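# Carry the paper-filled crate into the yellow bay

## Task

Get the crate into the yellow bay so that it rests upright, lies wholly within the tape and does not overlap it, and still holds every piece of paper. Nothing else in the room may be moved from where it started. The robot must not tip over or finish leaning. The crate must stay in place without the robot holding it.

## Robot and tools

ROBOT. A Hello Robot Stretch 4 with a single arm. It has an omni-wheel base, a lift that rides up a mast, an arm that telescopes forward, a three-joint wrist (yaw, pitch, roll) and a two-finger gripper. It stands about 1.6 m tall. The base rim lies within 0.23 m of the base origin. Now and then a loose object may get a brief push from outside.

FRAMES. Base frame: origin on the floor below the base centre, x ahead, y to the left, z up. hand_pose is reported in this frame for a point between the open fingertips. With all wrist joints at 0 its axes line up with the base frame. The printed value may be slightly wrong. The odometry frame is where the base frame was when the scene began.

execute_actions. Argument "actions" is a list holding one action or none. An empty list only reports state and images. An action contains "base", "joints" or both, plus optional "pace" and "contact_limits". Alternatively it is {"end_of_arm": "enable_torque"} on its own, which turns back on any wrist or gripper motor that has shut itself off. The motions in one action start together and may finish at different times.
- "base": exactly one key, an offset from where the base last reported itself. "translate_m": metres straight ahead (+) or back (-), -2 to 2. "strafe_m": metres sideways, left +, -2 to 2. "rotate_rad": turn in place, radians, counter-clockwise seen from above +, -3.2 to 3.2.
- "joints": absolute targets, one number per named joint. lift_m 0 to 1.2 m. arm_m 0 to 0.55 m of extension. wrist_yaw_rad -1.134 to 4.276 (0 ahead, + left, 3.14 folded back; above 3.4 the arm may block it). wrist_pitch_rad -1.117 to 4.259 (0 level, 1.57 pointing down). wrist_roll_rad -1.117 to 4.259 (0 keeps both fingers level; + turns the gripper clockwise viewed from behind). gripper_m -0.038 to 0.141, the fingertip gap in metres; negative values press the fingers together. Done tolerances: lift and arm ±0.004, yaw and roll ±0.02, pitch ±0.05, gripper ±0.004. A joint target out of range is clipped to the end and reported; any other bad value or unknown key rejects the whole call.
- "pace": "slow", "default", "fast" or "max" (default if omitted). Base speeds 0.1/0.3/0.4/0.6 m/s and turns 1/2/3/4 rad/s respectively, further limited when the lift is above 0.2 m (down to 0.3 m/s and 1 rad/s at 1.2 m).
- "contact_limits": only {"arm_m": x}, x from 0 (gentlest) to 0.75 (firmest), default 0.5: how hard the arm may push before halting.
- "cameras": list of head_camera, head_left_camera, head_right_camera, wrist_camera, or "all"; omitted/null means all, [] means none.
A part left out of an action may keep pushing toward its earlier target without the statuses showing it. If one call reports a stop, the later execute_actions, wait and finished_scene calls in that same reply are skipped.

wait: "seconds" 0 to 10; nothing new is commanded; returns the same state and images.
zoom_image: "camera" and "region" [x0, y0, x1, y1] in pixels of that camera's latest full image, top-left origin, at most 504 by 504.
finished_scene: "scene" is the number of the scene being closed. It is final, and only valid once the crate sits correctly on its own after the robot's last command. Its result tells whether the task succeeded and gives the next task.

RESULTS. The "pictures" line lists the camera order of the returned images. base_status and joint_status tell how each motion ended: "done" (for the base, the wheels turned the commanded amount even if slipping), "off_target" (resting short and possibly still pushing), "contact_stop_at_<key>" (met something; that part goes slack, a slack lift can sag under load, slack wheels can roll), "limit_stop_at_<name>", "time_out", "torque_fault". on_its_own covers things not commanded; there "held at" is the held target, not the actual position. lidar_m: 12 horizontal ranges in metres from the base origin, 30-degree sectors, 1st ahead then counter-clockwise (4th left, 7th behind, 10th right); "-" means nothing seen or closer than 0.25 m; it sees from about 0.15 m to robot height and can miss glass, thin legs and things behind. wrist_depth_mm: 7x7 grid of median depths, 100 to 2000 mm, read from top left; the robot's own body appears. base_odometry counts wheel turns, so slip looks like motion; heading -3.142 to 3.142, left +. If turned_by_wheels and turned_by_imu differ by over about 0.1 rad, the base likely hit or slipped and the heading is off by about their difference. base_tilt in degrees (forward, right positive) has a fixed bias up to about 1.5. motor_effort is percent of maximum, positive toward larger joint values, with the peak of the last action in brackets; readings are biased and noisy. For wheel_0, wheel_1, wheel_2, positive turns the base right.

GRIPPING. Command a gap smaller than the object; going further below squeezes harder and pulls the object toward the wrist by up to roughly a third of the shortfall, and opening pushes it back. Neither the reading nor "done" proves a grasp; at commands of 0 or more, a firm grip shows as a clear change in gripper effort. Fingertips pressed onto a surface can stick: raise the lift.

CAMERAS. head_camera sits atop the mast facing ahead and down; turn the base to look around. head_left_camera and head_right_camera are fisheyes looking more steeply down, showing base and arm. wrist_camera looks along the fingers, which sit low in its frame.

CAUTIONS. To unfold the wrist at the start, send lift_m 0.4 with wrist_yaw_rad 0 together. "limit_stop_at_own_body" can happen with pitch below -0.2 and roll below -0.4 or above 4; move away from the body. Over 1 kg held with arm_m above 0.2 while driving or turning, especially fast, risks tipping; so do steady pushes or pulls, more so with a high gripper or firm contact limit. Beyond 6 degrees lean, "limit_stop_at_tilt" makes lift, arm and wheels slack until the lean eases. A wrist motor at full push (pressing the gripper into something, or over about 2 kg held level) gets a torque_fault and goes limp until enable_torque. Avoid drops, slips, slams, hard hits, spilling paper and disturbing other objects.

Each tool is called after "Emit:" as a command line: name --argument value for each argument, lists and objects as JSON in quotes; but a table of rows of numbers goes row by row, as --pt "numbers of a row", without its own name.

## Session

Emit:
execute_actions --actions '[]'

Scene clock: 0.00 s.
base_odometry: x=+0.000 y=+0.000 heading=+0.000 (m, m, rad; odometry frame)
turned_by_wheels: +0.000 (rad since the last result)
turned_by_imu: +0.000 (rad since the last result)
base_tilt: forward=-0.1 right=+0.8 (deg)
lidar_m: 0.90 0.83 0.87 1.69 1.61 1.15 1.32 0.81 0.83 1.90 2.08 1.26
base_status: not commanded
joint_positions: lift_m=+0.265 arm_m=-0.001 wrist_yaw_rad=+3.131 wrist_pitch_rad=+0.022 wrist_roll_rad=+0.001 gripper_m=+0.057
joint_status: not commanded
motor_effort: lift_m=+21 arm_m=+0 wrist_yaw_rad=+1 wrist_pitch_rad=-5 wrist_roll_rad=-1 gripper_m=-5 wheel_0=+0 wheel_1=+0 wheel_2=+1 (%)
hand_pose: x=-0.1181 y=+0.0905 z=+0.4365 quat_wxyz=(+0.005, -0.011, +0.001, +1.000) (m; base frame)
wrist_depth_mm: - 143 - - - 1863 1499 / - 118 153 - - 1808 1499 / - 120 156 - - 1808 1464 / 118 142 221 - - 1808 1499 / 229 - - - - 1708 1499 / 798 1708 200 1537 200 1464 1430 / 615 1098 1098 107 1098 1025 1138
pictures: head_camera, head_left_camera, head_right_camera, wrist_camera
Images, in order (width x height): head_camera 420x560, head_left_camera 420x672, head_right_camera 420x672, wrist_camera 616x392.

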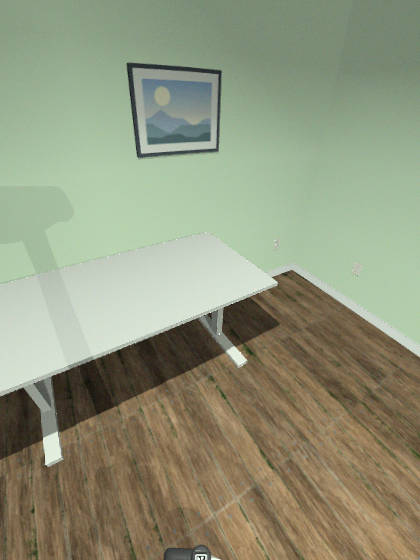

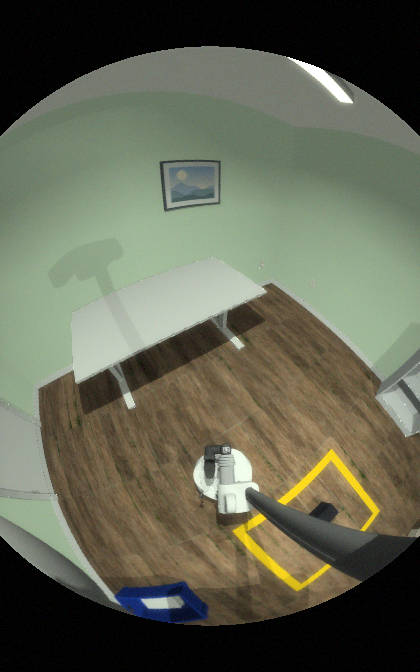

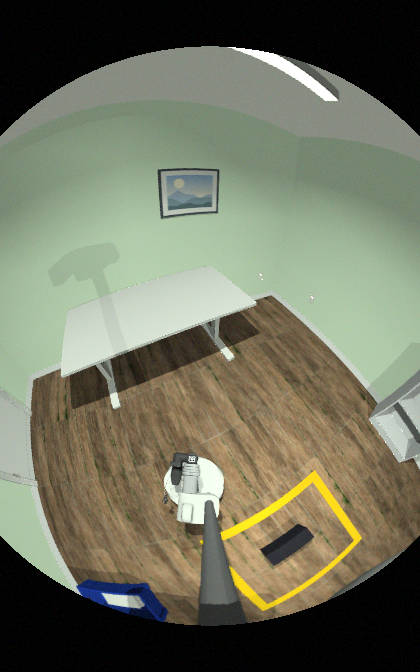

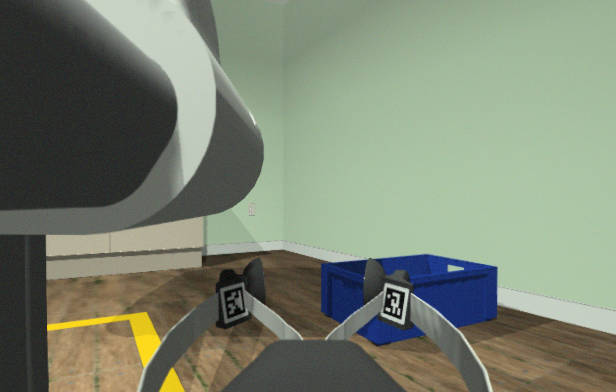

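Emit:
zoom_image --camera "head_right_camera" --region '[60, 430, 400, 640]'

Emit:
zoom_image --camera "head_left_camera" --region '[80, 430, 420, 640]'

Region (60, 430, 400, 640) of head_right_camera's 420x672 image, scaled by 1.482, with more detail than that image has; it fills the top 311 rows of this view, and the rest is white.

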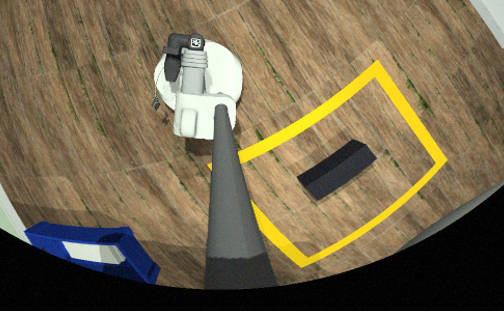

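Region (80, 430, 420, 640) of head_left_camera's 420x672 image, scaled by 1.482, with more detail than that image has; it fills the top 311 rows of this view, and the rest is white.

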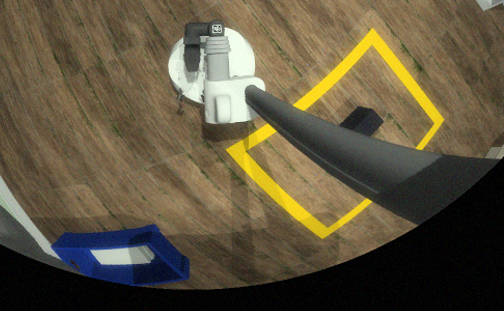

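Emit:
execute_actions --actions '[{"base": {"rotate_rad": -2.85}, "joints": {"lift_m": 0.42, "wrist_yaw_rad": 1.57, "wrist_roll_rad": 1.57, "arm_m": 0.1, "gripper_m": 0.0}, "pace": "fast"}]'

Scene clock: 18.27 s.
base_odometry: x=+0.000 y=+0.000 heading=-2.849 (m, m, rad; odometry frame)
turned_by_wheels: -2.849 (rad since the last result)
turned_by_imu: -2.798 (rad since the last result)
base_tilt: forward=+0.0 right=+0.8 (deg)
lidar_m: 2.45 0.80 2.04 1.86 2.12 0.98 0.83 0.84 0.99 1.63 1.47 1.14
base_status: done
joint_positions: lift_m=+0.420 arm_m=+0.099 wrist_yaw_rad=+1.570 wrist_pitch_rad=+0.022 wrist_roll_rad=+1.569 gripper_m=+0.000
joint_status: all done
motor_effort: lift_m=+23(27) arm_m=+5(4) wrist_yaw_rad=+2(1) wrist_pitch_rad=-5(6) wrist_roll_rad=+1(2) gripper_m=-6(6) wheel_0=+3(12) wheel_1=+5(9) wheel_2=+4(15) (%)
hand_pose: x=+0.3577 y=+0.2883 z=+0.5916 quat_wxyz=(+0.506, +0.494, +0.505, +0.495) (m; base frame)
wrist_depth_mm: - - - - - 1281 866 / - - - - - 1281 866 / - - - - - 1281 866 / - - - - - 1281 878 / - - - - - 1281 878 / - - - 205 187 1281 878 / - - - 107 1983 1098 866
pictures: head_camera, head_left_camera, head_right_camera, wrist_camera
Images, in order (width x height): head_camera 420x560, head_left_camera 420x672, head_right_camera 420x672, wrist_camera 616x392.

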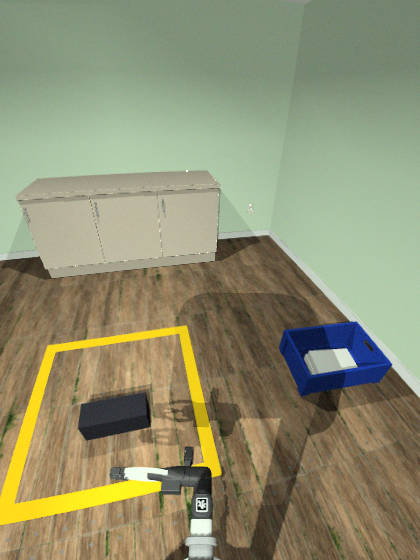

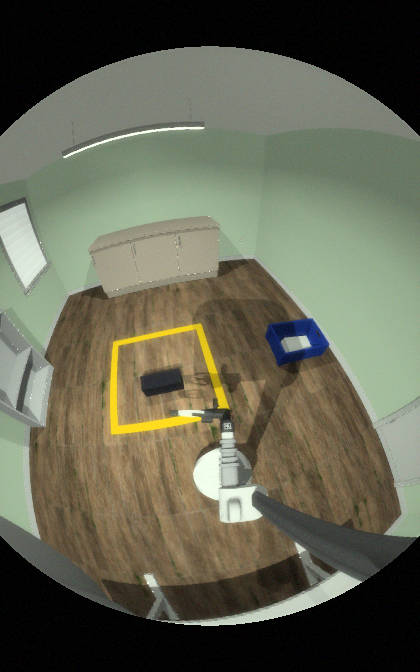

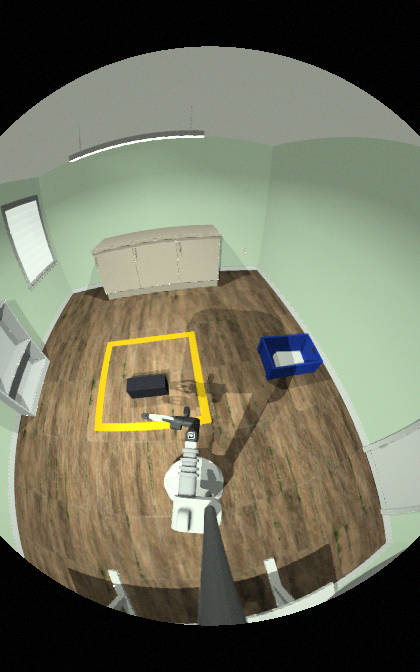

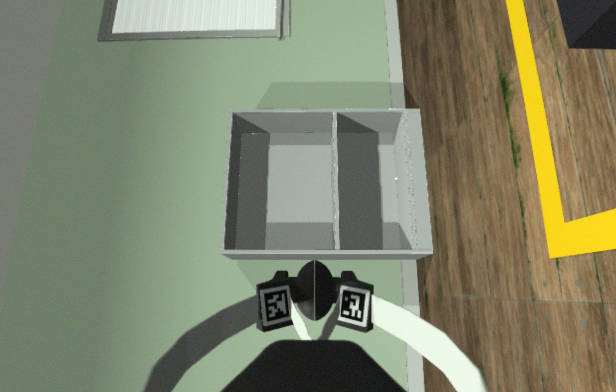

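Emit:
zoom_image --camera "head_camera" --region '[0, 310, 240, 540]'

Emit:
zoom_image --camera "head_camera" --region '[260, 290, 420, 420]'

Region (0, 310, 240, 540) of head_camera's 420x560 image, scaled by 2.100, with more detail than that image has; it fills the top 483 rows of this view, and the rest is white.

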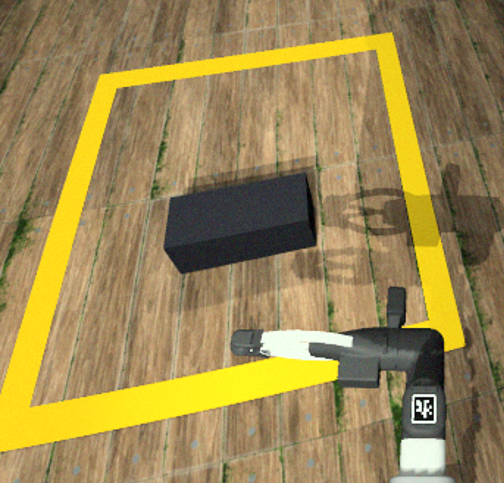

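Region (260, 290, 420, 420) of head_camera's 420x560 image, scaled by 3.150, with more detail than that image has; it fills the top 410 rows of this view, and the rest is white.

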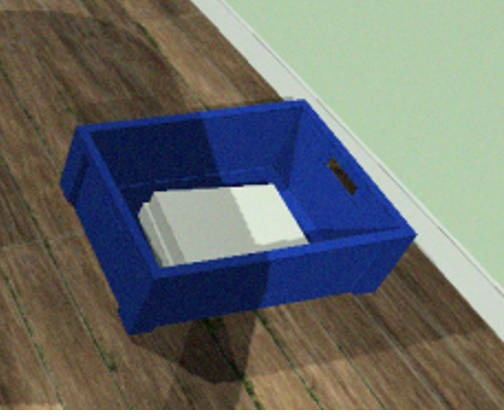

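Emit:
execute_actions --actions '[{"base": {"translate_m": 1.15}, "joints": {"wrist_pitch_rad": 1.57}, "pace": "fast"}]' --cameras '["head_left_camera", "head_right_camera"]'

Emit:
execute_actions --actions '[{"base": {"rotate_rad": -1.34}, "joints": {"arm_m": 0.3}}]'

Scene clock: 142.43 s.
base_odometry: x=-1.101 y=-0.332 heading=-2.849 (m, m, rad; odometry frame)
turned_by_wheels: +0.000 (rad since the last result)
turned_by_imu: -0.003 (rad since the last result)
base_tilt: forward=-0.1 right=+0.7 (deg)
lidar_m: 1.33 1.34 1.60 2.06 0.42 0.47 1.96 1.96 1.62 0.57 0.57 1.61
base_status: done
joint_positions: lift_m=+0.420 arm_m=+0.099 wrist_yaw_rad=+1.570 wrist_pitch_rad=+1.570 wrist_roll_rad=+1.570 gripper_m=+0.000
joint_status: all done
motor_effort: lift_m=+23(23) arm_m=+5(5) wrist_yaw_rad=+2(3) wrist_pitch_rad=+3(3) wrist_roll_rad=+1(1) gripper_m=-6(6) wheel_0=+3(9) wheel_1=+5(3) wheel_2=-2(16) (%)
hand_pose: x=+0.3574 y=+0.0002 z=+0.3095 quat_wxyz=(+0.707, +0.000, +0.707, +0.001) (m; base frame)
wrist_depth_mm: 554 554 544 539 535 535 530 / 559 549 544 544 535 535 525 / 554 549 549 544 535 530 525 / 554 544 544 539 539 535 530 / 554 549 544 539 539 530 525 / 554 549 544 207 188 530 525 / 554 549 549 107 530 530 530
pictures: head_left_camera, head_right_camera
Images, in order (width x height): head_left_camera 420x672, head_right_camera 420x672.

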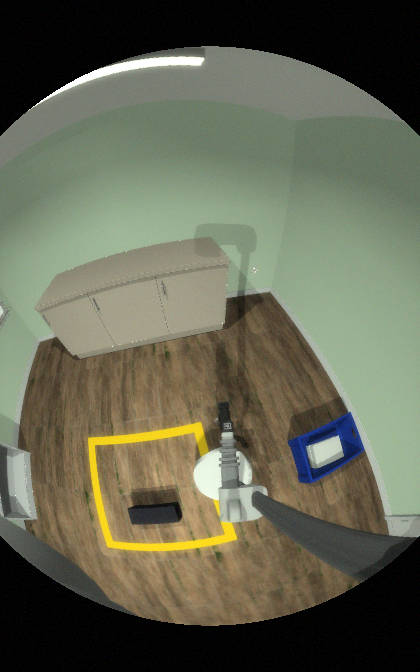

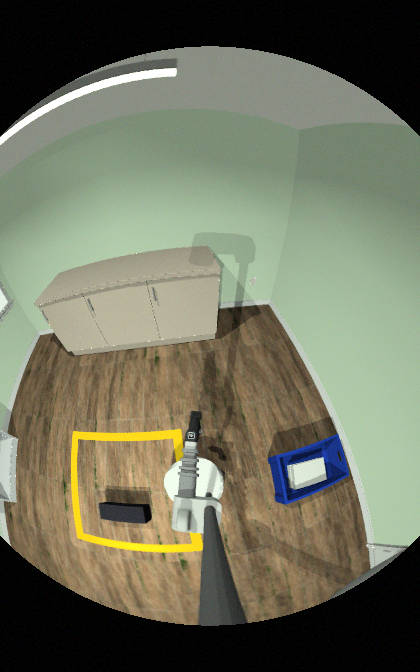

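Scene clock: 144.37 s.
base_odometry: x=-1.101 y=-0.332 heading=+2.095 (m, m, rad; odometry frame)
turned_by_wheels: -1.339 (rad since the last result)
turned_by_imu: -1.315 (rad since the last result)
base_tilt: forward=-0.1 right=+0.8 (deg)
lidar_m: 0.57 1.41 1.40 1.33 1.39 2.46 0.71 0.41 2.08 1.94 1.94 0.60
base_status: done
joint_positions: lift_m=+0.420 arm_m=+0.299 wrist_yaw_rad=+1.570 wrist_pitch_rad=+1.570 wrist_roll_rad=+1.570 gripper_m=+0.000
joint_status: all done
motor_effort: lift_m=+23(23) arm_m=+6(6) wrist_yaw_rad=+2(1) wrist_pitch_rad=+2(2) wrist_roll_rad=+1(1) gripper_m=-4(2) wheel_0=+2(10) wheel_1=+5(15) wheel_2=+3(12) (%)
hand_pose: x=+0.5572 y=+0.0002 z=+0.3095 quat_wxyz=(+0.707, +0.000, +0.707, +0.000) (m; base frame)
wrist_depth_mm: 554 544 539 539 427 424 421 / 554 549 544 535 480 427 436 / 554 554 549 535 535 525 484 / 554 554 544 324 530 525 466 / 554 544 544 539 535 530 525 / 554 549 544 206 188 525 525 / 559 549 544 107 530 525 525
pictures: head_camera, head_left_camera, head_right_camera, wrist_camera
Images, in order (width x height): head_camera 420x560, head_left_camera 420x672, head_right_camera 420x672, wrist_camera 616x392.

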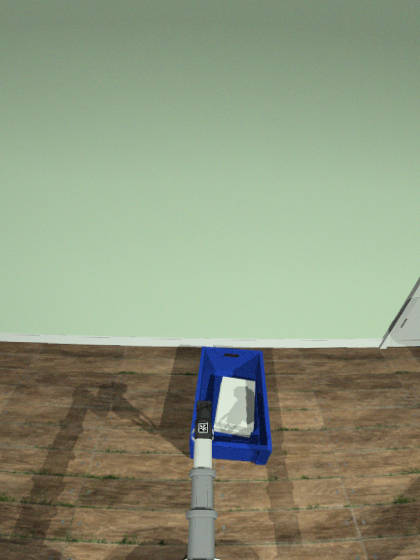

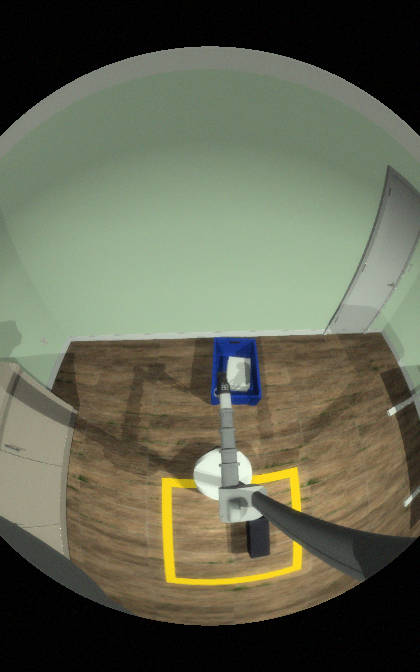

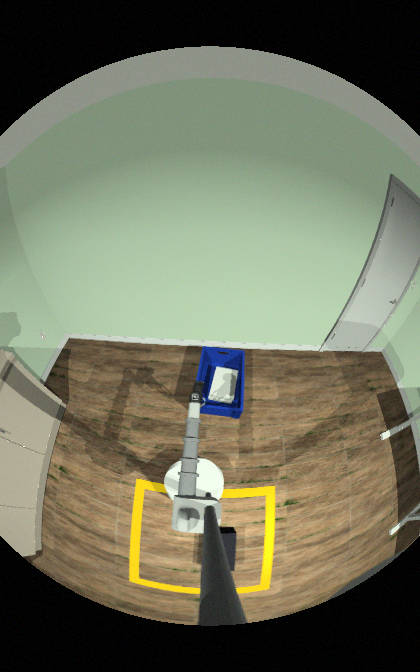

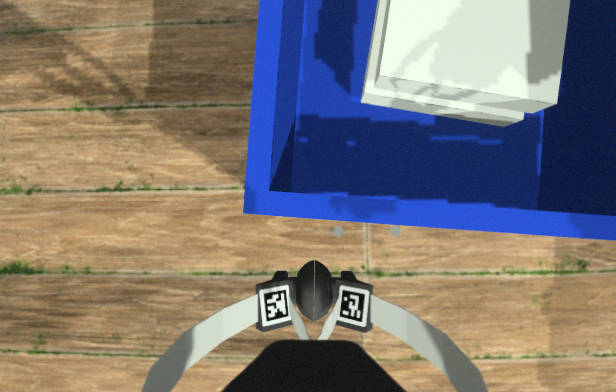

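Emit:
zoom_image --camera "head_left_camera" --region '[130, 330, 330, 600]'

Emit:
zoom_image --camera "head_right_camera" --region '[100, 340, 300, 610]'

Emit:
zoom_image --camera "head_camera" --region '[150, 320, 320, 490]'

Region (130, 330, 330, 600) of head_left_camera's 420x672 image, scaled by 1.867, with more detail than that image has; it fills the left 373 columns of this view, and the rest is white.

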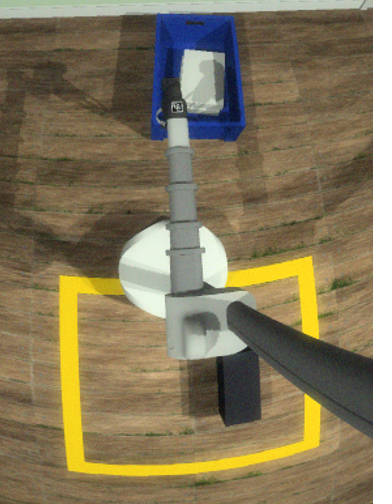

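Region (100, 340, 300, 610) of head_right_camera's 420x672 image, scaled by 1.867, with more detail than that image has; it fills the left 373 columns of this view, and the rest is white.

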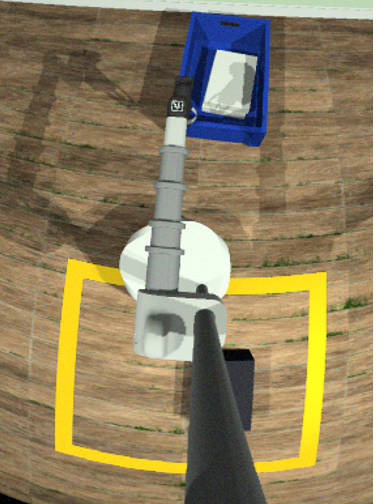

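Region (150, 320, 320, 490) of head_camera's 420x560 image, scaled by 2.965, with more detail than that image has.

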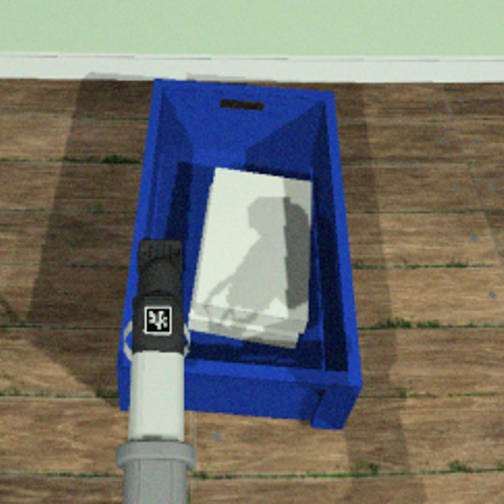

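Emit:
execute_actions --actions '[{"base": {"strafe_m": -0.04}, "joints": {"arm_m": 0.41, "lift_m": 0.37}}]' --cameras '["wrist_camera"]'

Scene clock: 181.03 s.
base_odometry: x=-1.066 y=-0.312 heading=+2.095 (m, m, rad; odometry frame)
turned_by_wheels: +0.000 (rad since the last result)
turned_by_imu: -0.002 (rad since the last result)
base_tilt: forward=-0.1 right=+0.7 (deg)
lidar_m: 0.56 1.43 1.42 1.36 1.42 2.47 0.53 0.40 2.00 1.90 1.93 0.60
base_status: done
joint_positions: lift_m=+0.370 arm_m=+0.409 wrist_yaw_rad=+1.570 wrist_pitch_rad=+1.570 wrist_roll_rad=+1.570 gripper_m=+0.000
joint_status: all done
motor_effort: lift_m=+16(20) arm_m=+6(3) wrist_yaw_rad=+2(2) wrist_pitch_rad=+2(1) wrist_roll_rad=+1(1) gripper_m=-5(6) wheel_0=+1(10) wheel_1=-4(12) wheel_2=+0(3) (%)
hand_pose: x=+0.6672 y=+0.0002 z=+0.2601 quat_wxyz=(+0.707, +0.000, +0.707, +0.000) (m; base frame)
wrist_depth_mm: 504 500 319 488 377 375 373 / 504 496 332 484 377 375 375 / 500 500 304 488 377 373 373 / 504 496 319 484 480 424 404 / 500 500 334 484 480 480 418 / 500 500 270 206 188 410 387 / 504 496 270 107 264 262 276
pictures: wrist_camera
Images, in order (width x height): wrist_camera 616x392.

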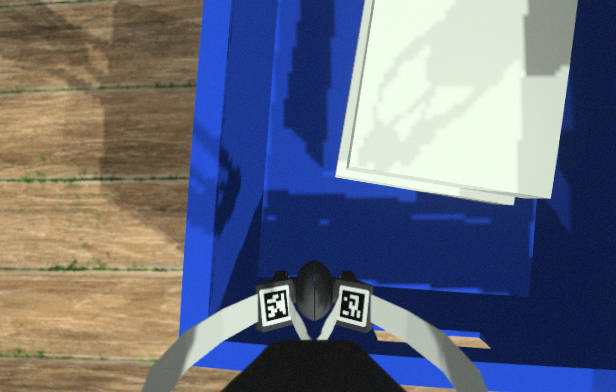

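Emit:
execute_actions --actions '[{"joints": {"lift_m": 0.24, "arm_m": 0.385}}]' --cameras '["wrist_camera"]'

Scene clock: 187.10 s.
base_odometry: x=-1.066 y=-0.312 heading=+2.095 (m, m, rad; odometry frame)
turned_by_wheels: +0.000 (rad since the last result)
turned_by_imu: -0.001 (rad since the last result)
base_tilt: forward=+0.0 right=+0.8 (deg)
lidar_m: 0.57 1.42 1.44 1.37 1.44 2.47 0.54 0.42 1.99 1.90 1.91 0.59
base_status: not commanded
joint_positions: lift_m=+0.240 arm_m=+0.386 wrist_yaw_rad=+1.570 wrist_pitch_rad=+1.570 wrist_roll_rad=+1.570 gripper_m=+0.000
joint_status: all done
motor_effort: lift_m=+16(15) arm_m=-7(8) wrist_yaw_rad=+2(2) wrist_pitch_rad=+2(2) wrist_roll_rad=+1(1) gripper_m=-4(7) wheel_0=+1(1) wheel_1=-3(3) wheel_2=+0(0) (%)
hand_pose: x=+0.6445 y=+0.0002 z=+0.1301 quat_wxyz=(+0.707, +0.000, +0.707, +0.000) (m; base frame)
wrist_depth_mm: 370 142 253 355 248 245 244 / 368 145 264 353 247 245 243 / 368 148 276 355 298 257 244 / 368 152 286 355 351 347 345 / 366 155 300 353 351 347 347 / 366 158 222 206 188 324 340 / 254 149 173 107 200 206 228
pictures: wrist_camera
Images, in order (width x height): wrist_camera 616x392.

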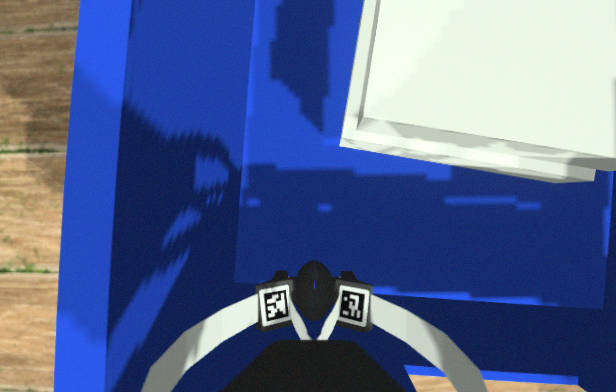

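Emit:
execute_actions --actions '[{"base": {"strafe_m": 0.285}, "joints": {"arm_m": 0.08}, "pace": "slow"}]'

Scene clock: 194.03 s.
base_odometry: x=-1.313 y=-0.454 heading=+2.095 (m, m, rad; odometry frame)
turned_by_wheels: -0.001 (rad since the last result)
turned_by_imu: -0.005 (rad since the last result)
base_tilt: forward=-0.1 right=+0.7 (deg)
lidar_m: 0.43 1.41 1.14 1.09 1.14 1.58 2.09 0.56 0.58 2.21 0.35 0.30
base_status: done
joint_positions: lift_m=+0.240 arm_m=+0.082 wrist_yaw_rad=+1.567 wrist_pitch_rad=+1.578 wrist_roll_rad=+1.570 gripper_m=+0.000
joint_status: all done
motor_effort: lift_m=+18(18) arm_m=-10(10) wrist_yaw_rad=+9(10) wrist_pitch_rad=-21(34) wrist_roll_rad=+1(1) gripper_m=-6(9) wheel_0=-11(19) wheel_1=+5(14) wheel_2=+0(0) (%)
hand_pose: x=+0.3401 y=-0.0024 z=+0.1299 quat_wxyz=(+0.707, -0.002, +0.707, -0.003) (m; base frame)
wrist_depth_mm: 368 368 140 359 357 250 249 / 368 366 149 357 322 249 249 / 368 366 164 357 355 283 248 / 368 364 183 355 355 353 349 / 366 141 206 357 355 351 351 / 366 140 176 191 187 338 349 / 364 140 139 107 174 200 230
pictures: head_camera, head_left_camera, head_right_camera, wrist_camera
Images, in order (width x height): head_camera 420x560, head_left_camera 420x672, head_right_camera 420x672, wrist_camera 616x392.

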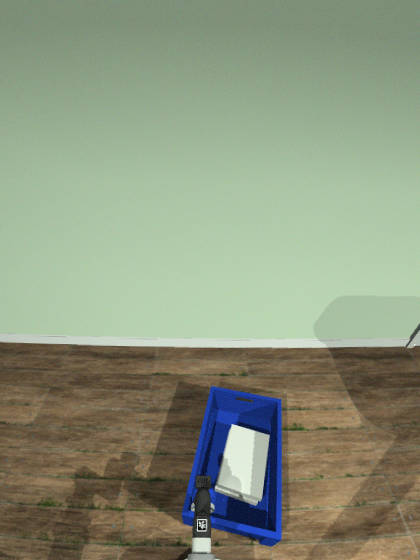

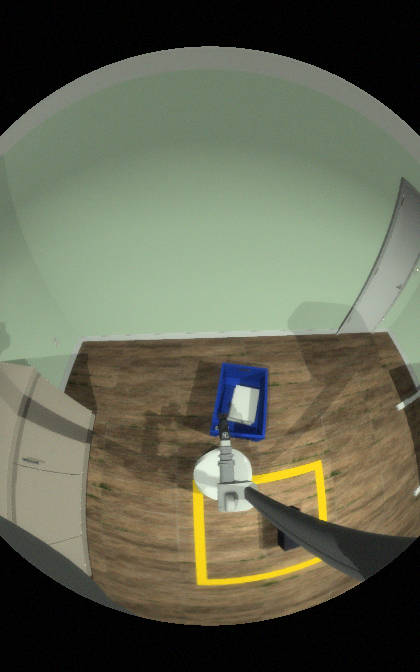

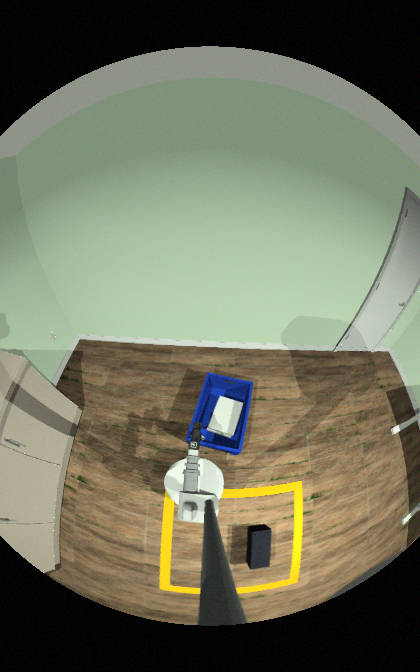

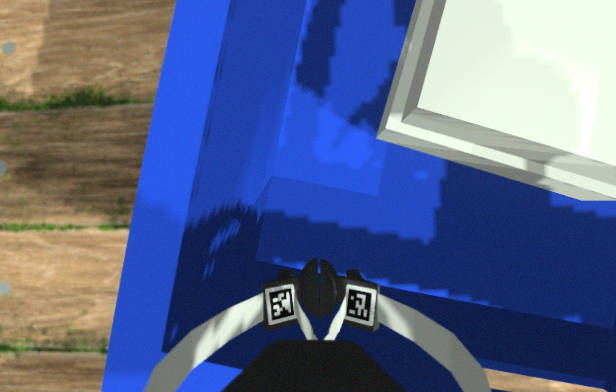

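Emit:
execute_actions --actions '[{"base": {"strafe_m": -0.125}, "joints": {"gripper_m": 0.09}}]' --cameras '["wrist_camera", "head_camera", "head_right_camera"]'

Scene clock: 215.27 s.
base_odometry: x=-1.205 y=-0.392 heading=+2.095 (m, m, rad; odometry frame)
turned_by_wheels: +0.000 (rad since the last result)
turned_by_imu: -0.001 (rad since the last result)
base_tilt: forward=-0.1 right=+0.7 (deg)
lidar_m: 0.43 0.32 1.27 1.19 1.27 1.77 2.07 0.47 2.20 2.05 1.94 0.29
base_status: done
joint_positions: lift_m=+0.240 arm_m=+0.081 wrist_yaw_rad=+1.570 wrist_pitch_rad=+1.570 wrist_roll_rad=+1.570 gripper_m=+0.090
joint_status: all done
motor_effort: lift_m=+18(18) arm_m=-7(10) wrist_yaw_rad=+1(8) wrist_pitch_rad=+2(21) wrist_roll_rad=-1(1) gripper_m=-2(9) wheel_0=+3(12) wheel_1=-3(16) wheel_2=+0(0) (%)
hand_pose: x=+0.3395 y=+0.0002 z=+0.1299 quat_wxyz=(+0.707, +0.000, +0.707, +0.000) (m; base frame)
wrist_depth_mm: 200 282 359 251 249 246 244 / 208 293 359 251 249 246 245 / 217 310 357 303 249 247 246 / 227 329 359 357 353 345 297 / 236 324 359 355 353 349 289 / 205 231 200 306 200 347 274 / 156 158 199 107 237 241 256
pictures: head_camera, head_right_camera, wrist_camera
Images, in order (width x height): head_camera 420x560, head_right_camera 420x672, wrist_camera 616x392.

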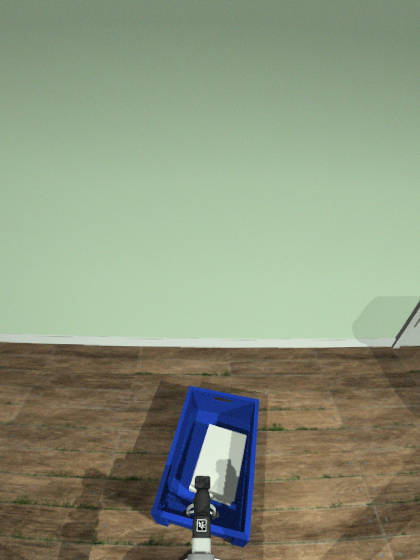

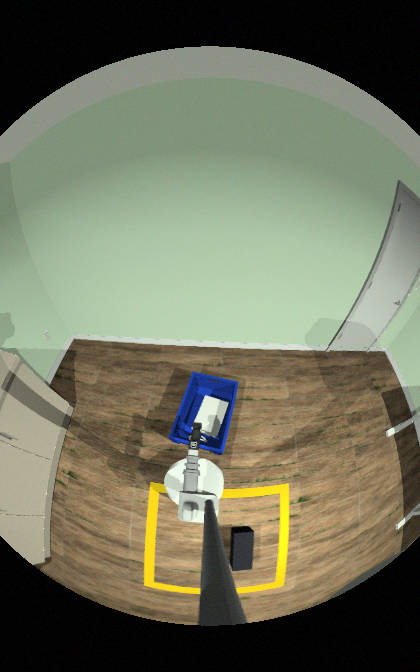

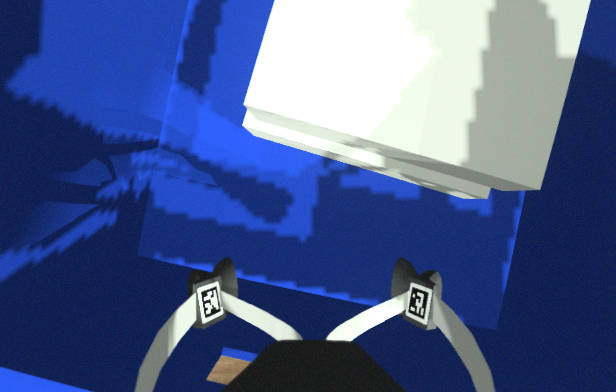

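Emit:
execute_actions --actions '[{"base": {"translate_m": -0.4}}]' --cameras '["wrist_camera", "head_camera", "head_right_camera", "head_left_camera"]'

Scene clock: 225.23 s.
base_odometry: x=-1.005 y=-0.738 heading=+2.094 (m, m, rad; odometry frame)
turned_by_wheels: +0.000 (rad since the last result)
turned_by_imu: -0.002 (rad since the last result)
base_tilt: forward=-0.1 right=+0.8 (deg)
lidar_m: 0.43 0.33 1.28 1.21 1.28 2.06 1.64 0.41 0.30 0.28 2.16 0.32
base_status: done
joint_positions: lift_m=+0.240 arm_m=+0.081 wrist_yaw_rad=+1.569 wrist_pitch_rad=+1.572 wrist_roll_rad=+1.571 gripper_m=+0.090
joint_status: not commanded
motor_effort: lift_m=+18(18) arm_m=-7(7) wrist_yaw_rad=+4(16) wrist_pitch_rad=-4(11) wrist_roll_rad=-2(15) gripper_m=+1(2) wheel_0=-6(14) wheel_1=-8(17) wheel_2=+9(17) (%)
hand_pose: x=+0.3395 y=-0.0004 z=+0.1299 quat_wxyz=(+0.707, +0.000, +0.707, -0.001) (m; base frame)
wrist_depth_mm: 235 340 364 256 254 251 277 / 236 342 293 256 252 251 279 / 236 345 364 359 327 347 279 / 236 345 364 359 357 351 281 / 236 338 359 357 355 351 279 / 216 230 197 236 197 235 235 / 153 150 153 107 159 143 163
pictures: head_camera, head_left_camera, head_right_camera, wrist_camera
Images, in order (width x height): head_camera 420x560, head_left_camera 420x672, head_right_camera 420x672, wrist_camera 616x392.

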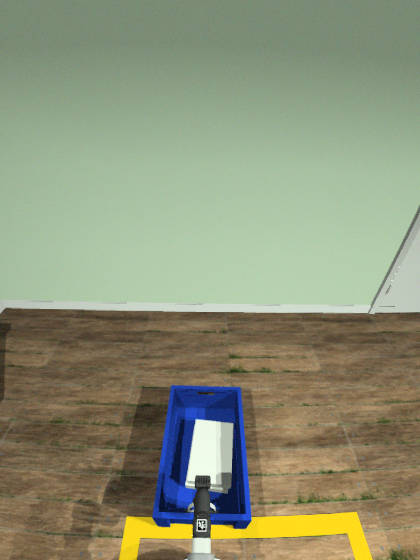

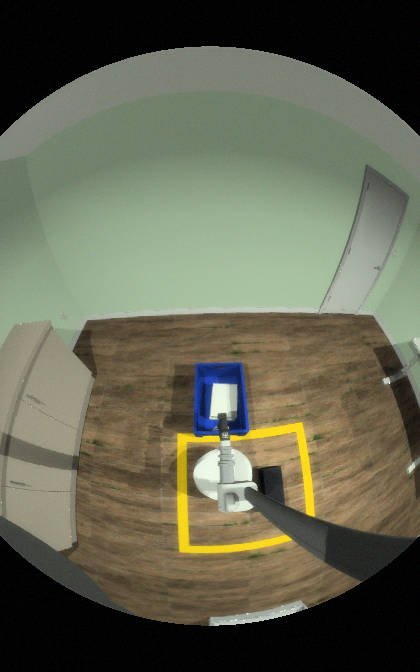

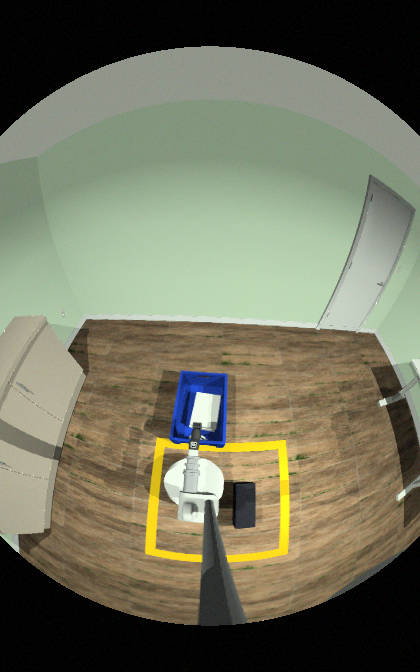

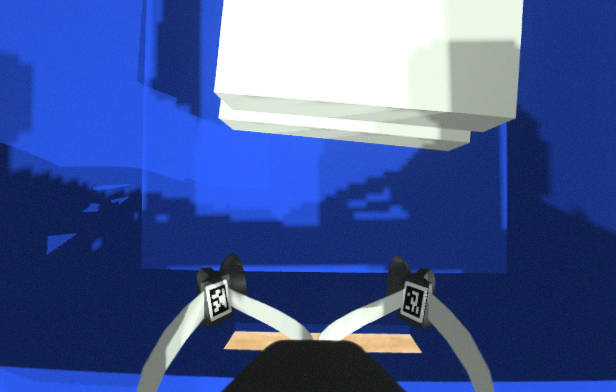

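Emit:
zoom_image --camera "head_right_camera" --region '[120, 360, 320, 580]'

Emit:
zoom_image --camera "head_camera" --region '[100, 440, 380, 560]'

Region (120, 360, 320, 580) of head_right_camera's 420x672 image, scaled by 2.291, with more detail than that image has; it fills the left 458 columns of this view, and the rest is white.

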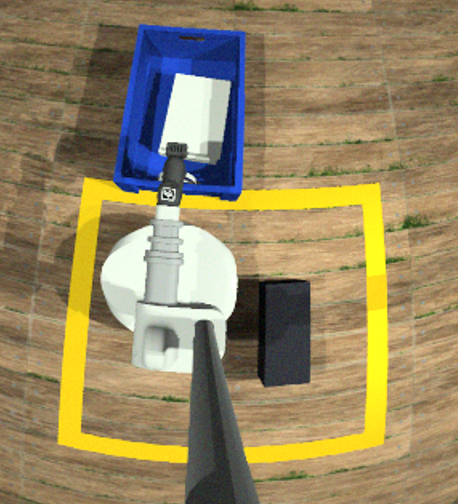

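Region (100, 440, 380, 560) of head_camera's 420x560 image, scaled by 1.800, with more detail than that image has; it fills the top 216 rows of this view, and the rest is white.

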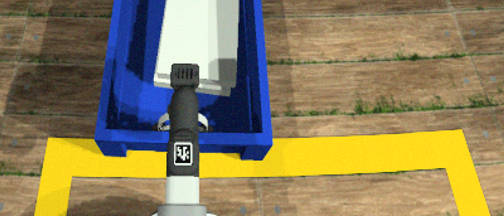

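Emit:
execute_actions --actions '[{"base": {"translate_m": -0.76}}]' --cameras '["head_camera", "head_right_camera", "head_left_camera"]'

Scene clock: 258.07 s.
base_odometry: x=-0.626 y=-1.396 heading=+2.093 (m, m, rad; odometry frame)
turned_by_wheels: -0.001 (rad since the last result)
turned_by_imu: -0.001 (rad since the last result)
base_tilt: forward=+0.0 right=+0.7 (deg)
lidar_m: 0.44 0.33 1.27 1.21 1.72 1.26 0.90 0.93 1.75 2.11 0.58 0.30
base_status: done
joint_positions: lift_m=+0.240 arm_m=+0.081 wrist_yaw_rad=+1.570 wrist_pitch_rad=+1.571 wrist_roll_rad=+1.570 gripper_m=+0.090
joint_status: not commanded
motor_effort: lift_m=+18(18) arm_m=-7(7) wrist_yaw_rad=+3(4) wrist_pitch_rad=-2(4) wrist_roll_rad=-1(2) gripper_m=+0(1) wheel_0=-6(11) wheel_1=-8(4) wheel_2=+6(19) (%)
hand_pose: x=+0.3395 y=-0.0002 z=+0.1299 quat_wxyz=(+0.707, +0.000, +0.707, +0.000) (m; base frame)
wrist_depth_mm: 236 343 258 256 253 252 274 / 237 345 290 256 254 251 277 / 238 347 364 357 327 347 277 / 238 347 362 357 355 351 278 / 238 342 359 357 355 351 278 / 216 233 197 236 198 233 231 / 155 151 153 107 159 143 161
pictures: head_camera, head_left_camera, head_right_camera
Images, in order (width x height): head_camera 420x560, head_left_camera 420x672, head_right_camera 420x672.

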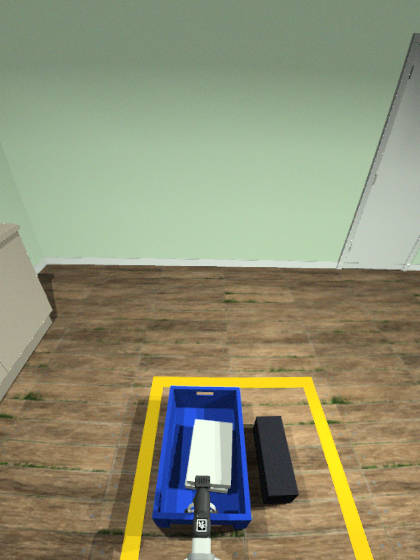

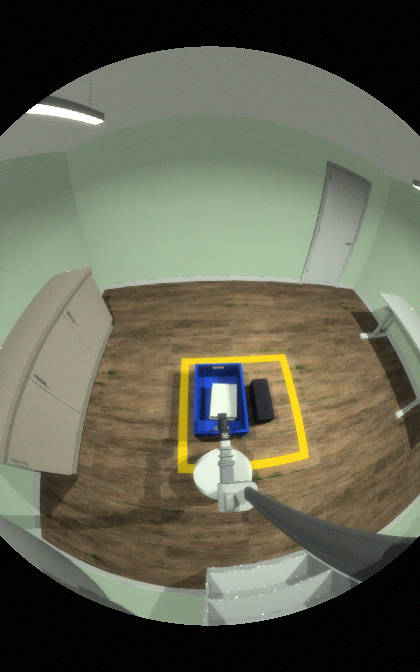

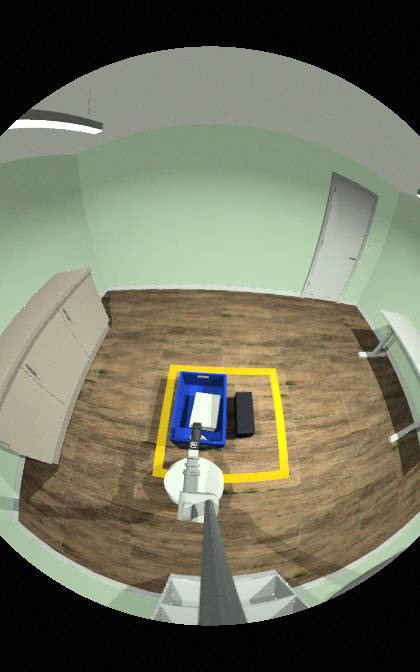

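The crate is inside the bay with clearance on all sides. Now I'll release it and lift the gripper out.

Emit:
execute_actions --actions '[{"joints": {"arm_m": 0.115, "lift_m": 0.38}}]'

Emit:
zoom_image --camera "head_camera" --region '[100, 350, 390, 560]'

Scene clock: 262.90 s.
base_odometry: x=-0.626 y=-1.396 heading=+2.094 (m, m, rad; odometry frame)
turned_by_wheels: +0.000 (rad since the last result)
turned_by_imu: -0.001 (rad since the last result)
base_tilt: forward=-0.1 right=+0.8 (deg)
lidar_m: 0.30 0.32 1.28 1.21 1.71 1.26 0.89 0.95 1.74 2.10 0.57 0.33
base_status: not commanded
joint_positions: lift_m=+0.380 arm_m=+0.114 wrist_yaw_rad=+1.570 wrist_pitch_rad=+1.570 wrist_roll_rad=+1.570 gripper_m=+0.090
joint_status: all done
motor_effort: lift_m=+25(27) arm_m=+6(8) wrist_yaw_rad=+2(2) wrist_pitch_rad=+0(2) wrist_roll_rad=-1(1) gripper_m=+0(3) wheel_0=-5(6) wheel_1=-7(8) wheel_2=+5(7) (%)
hand_pose: x=+0.3722 y=+0.0000 z=+0.2694 quat_wxyz=(+0.707, +0.000, +0.707, +0.000) (m; base frame)
wrist_depth_mm: 512 343 500 394 387 387 283 / 517 343 504 392 387 387 278 / 517 345 504 392 387 387 279 / 512 345 500 500 492 404 278 / 512 343 500 496 492 404 279 / 517 301 199 343 204 324 270 / 512 508 504 107 276 272 484
pictures: head_camera, head_left_camera, head_right_camera, wrist_camera
Images, in order (width x height): head_camera 420x560, head_left_camera 420x672, head_right_camera 420x672, wrist_camera 616x392.

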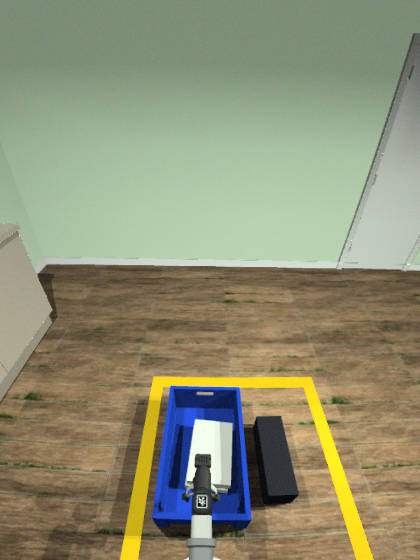

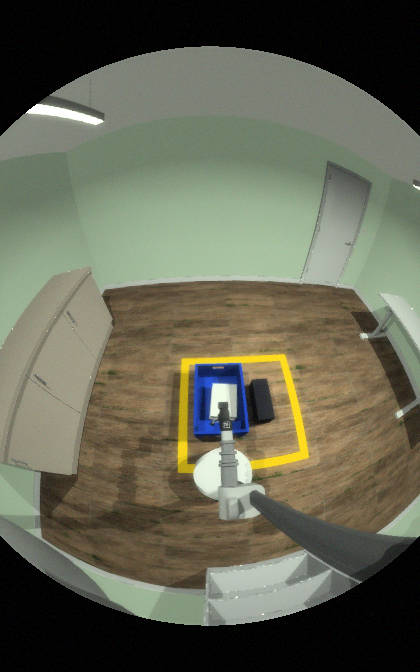

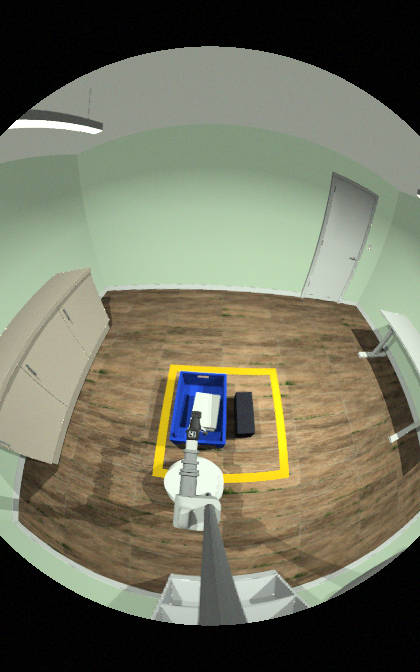

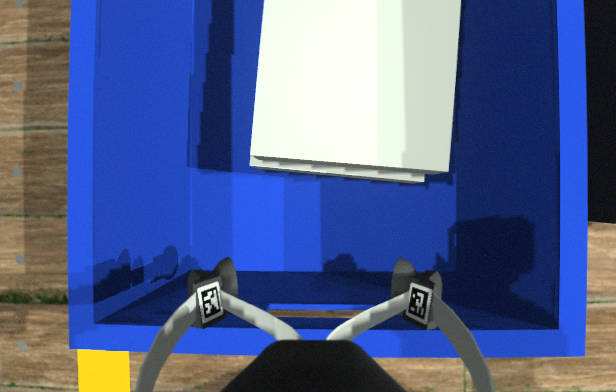

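Region (100, 350, 390, 560) of head_camera's 420x560 image, scaled by 1.738, with more detail than that image has; it fills the top 365 rows of this view, and the rest is white.

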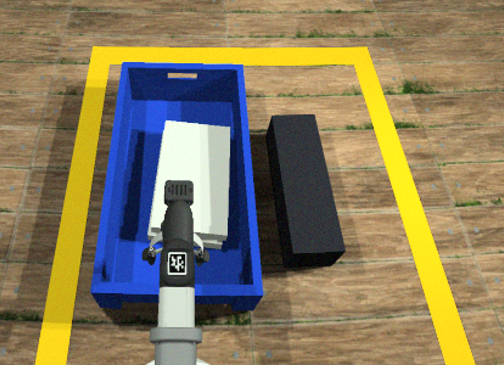

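The crate is upright and entirely inside the tape. The paper is still in it, the black box hasn't moved, and the gripper is clear.

Emit:
finished_scene --scene 2

The scene is finished: the task was done.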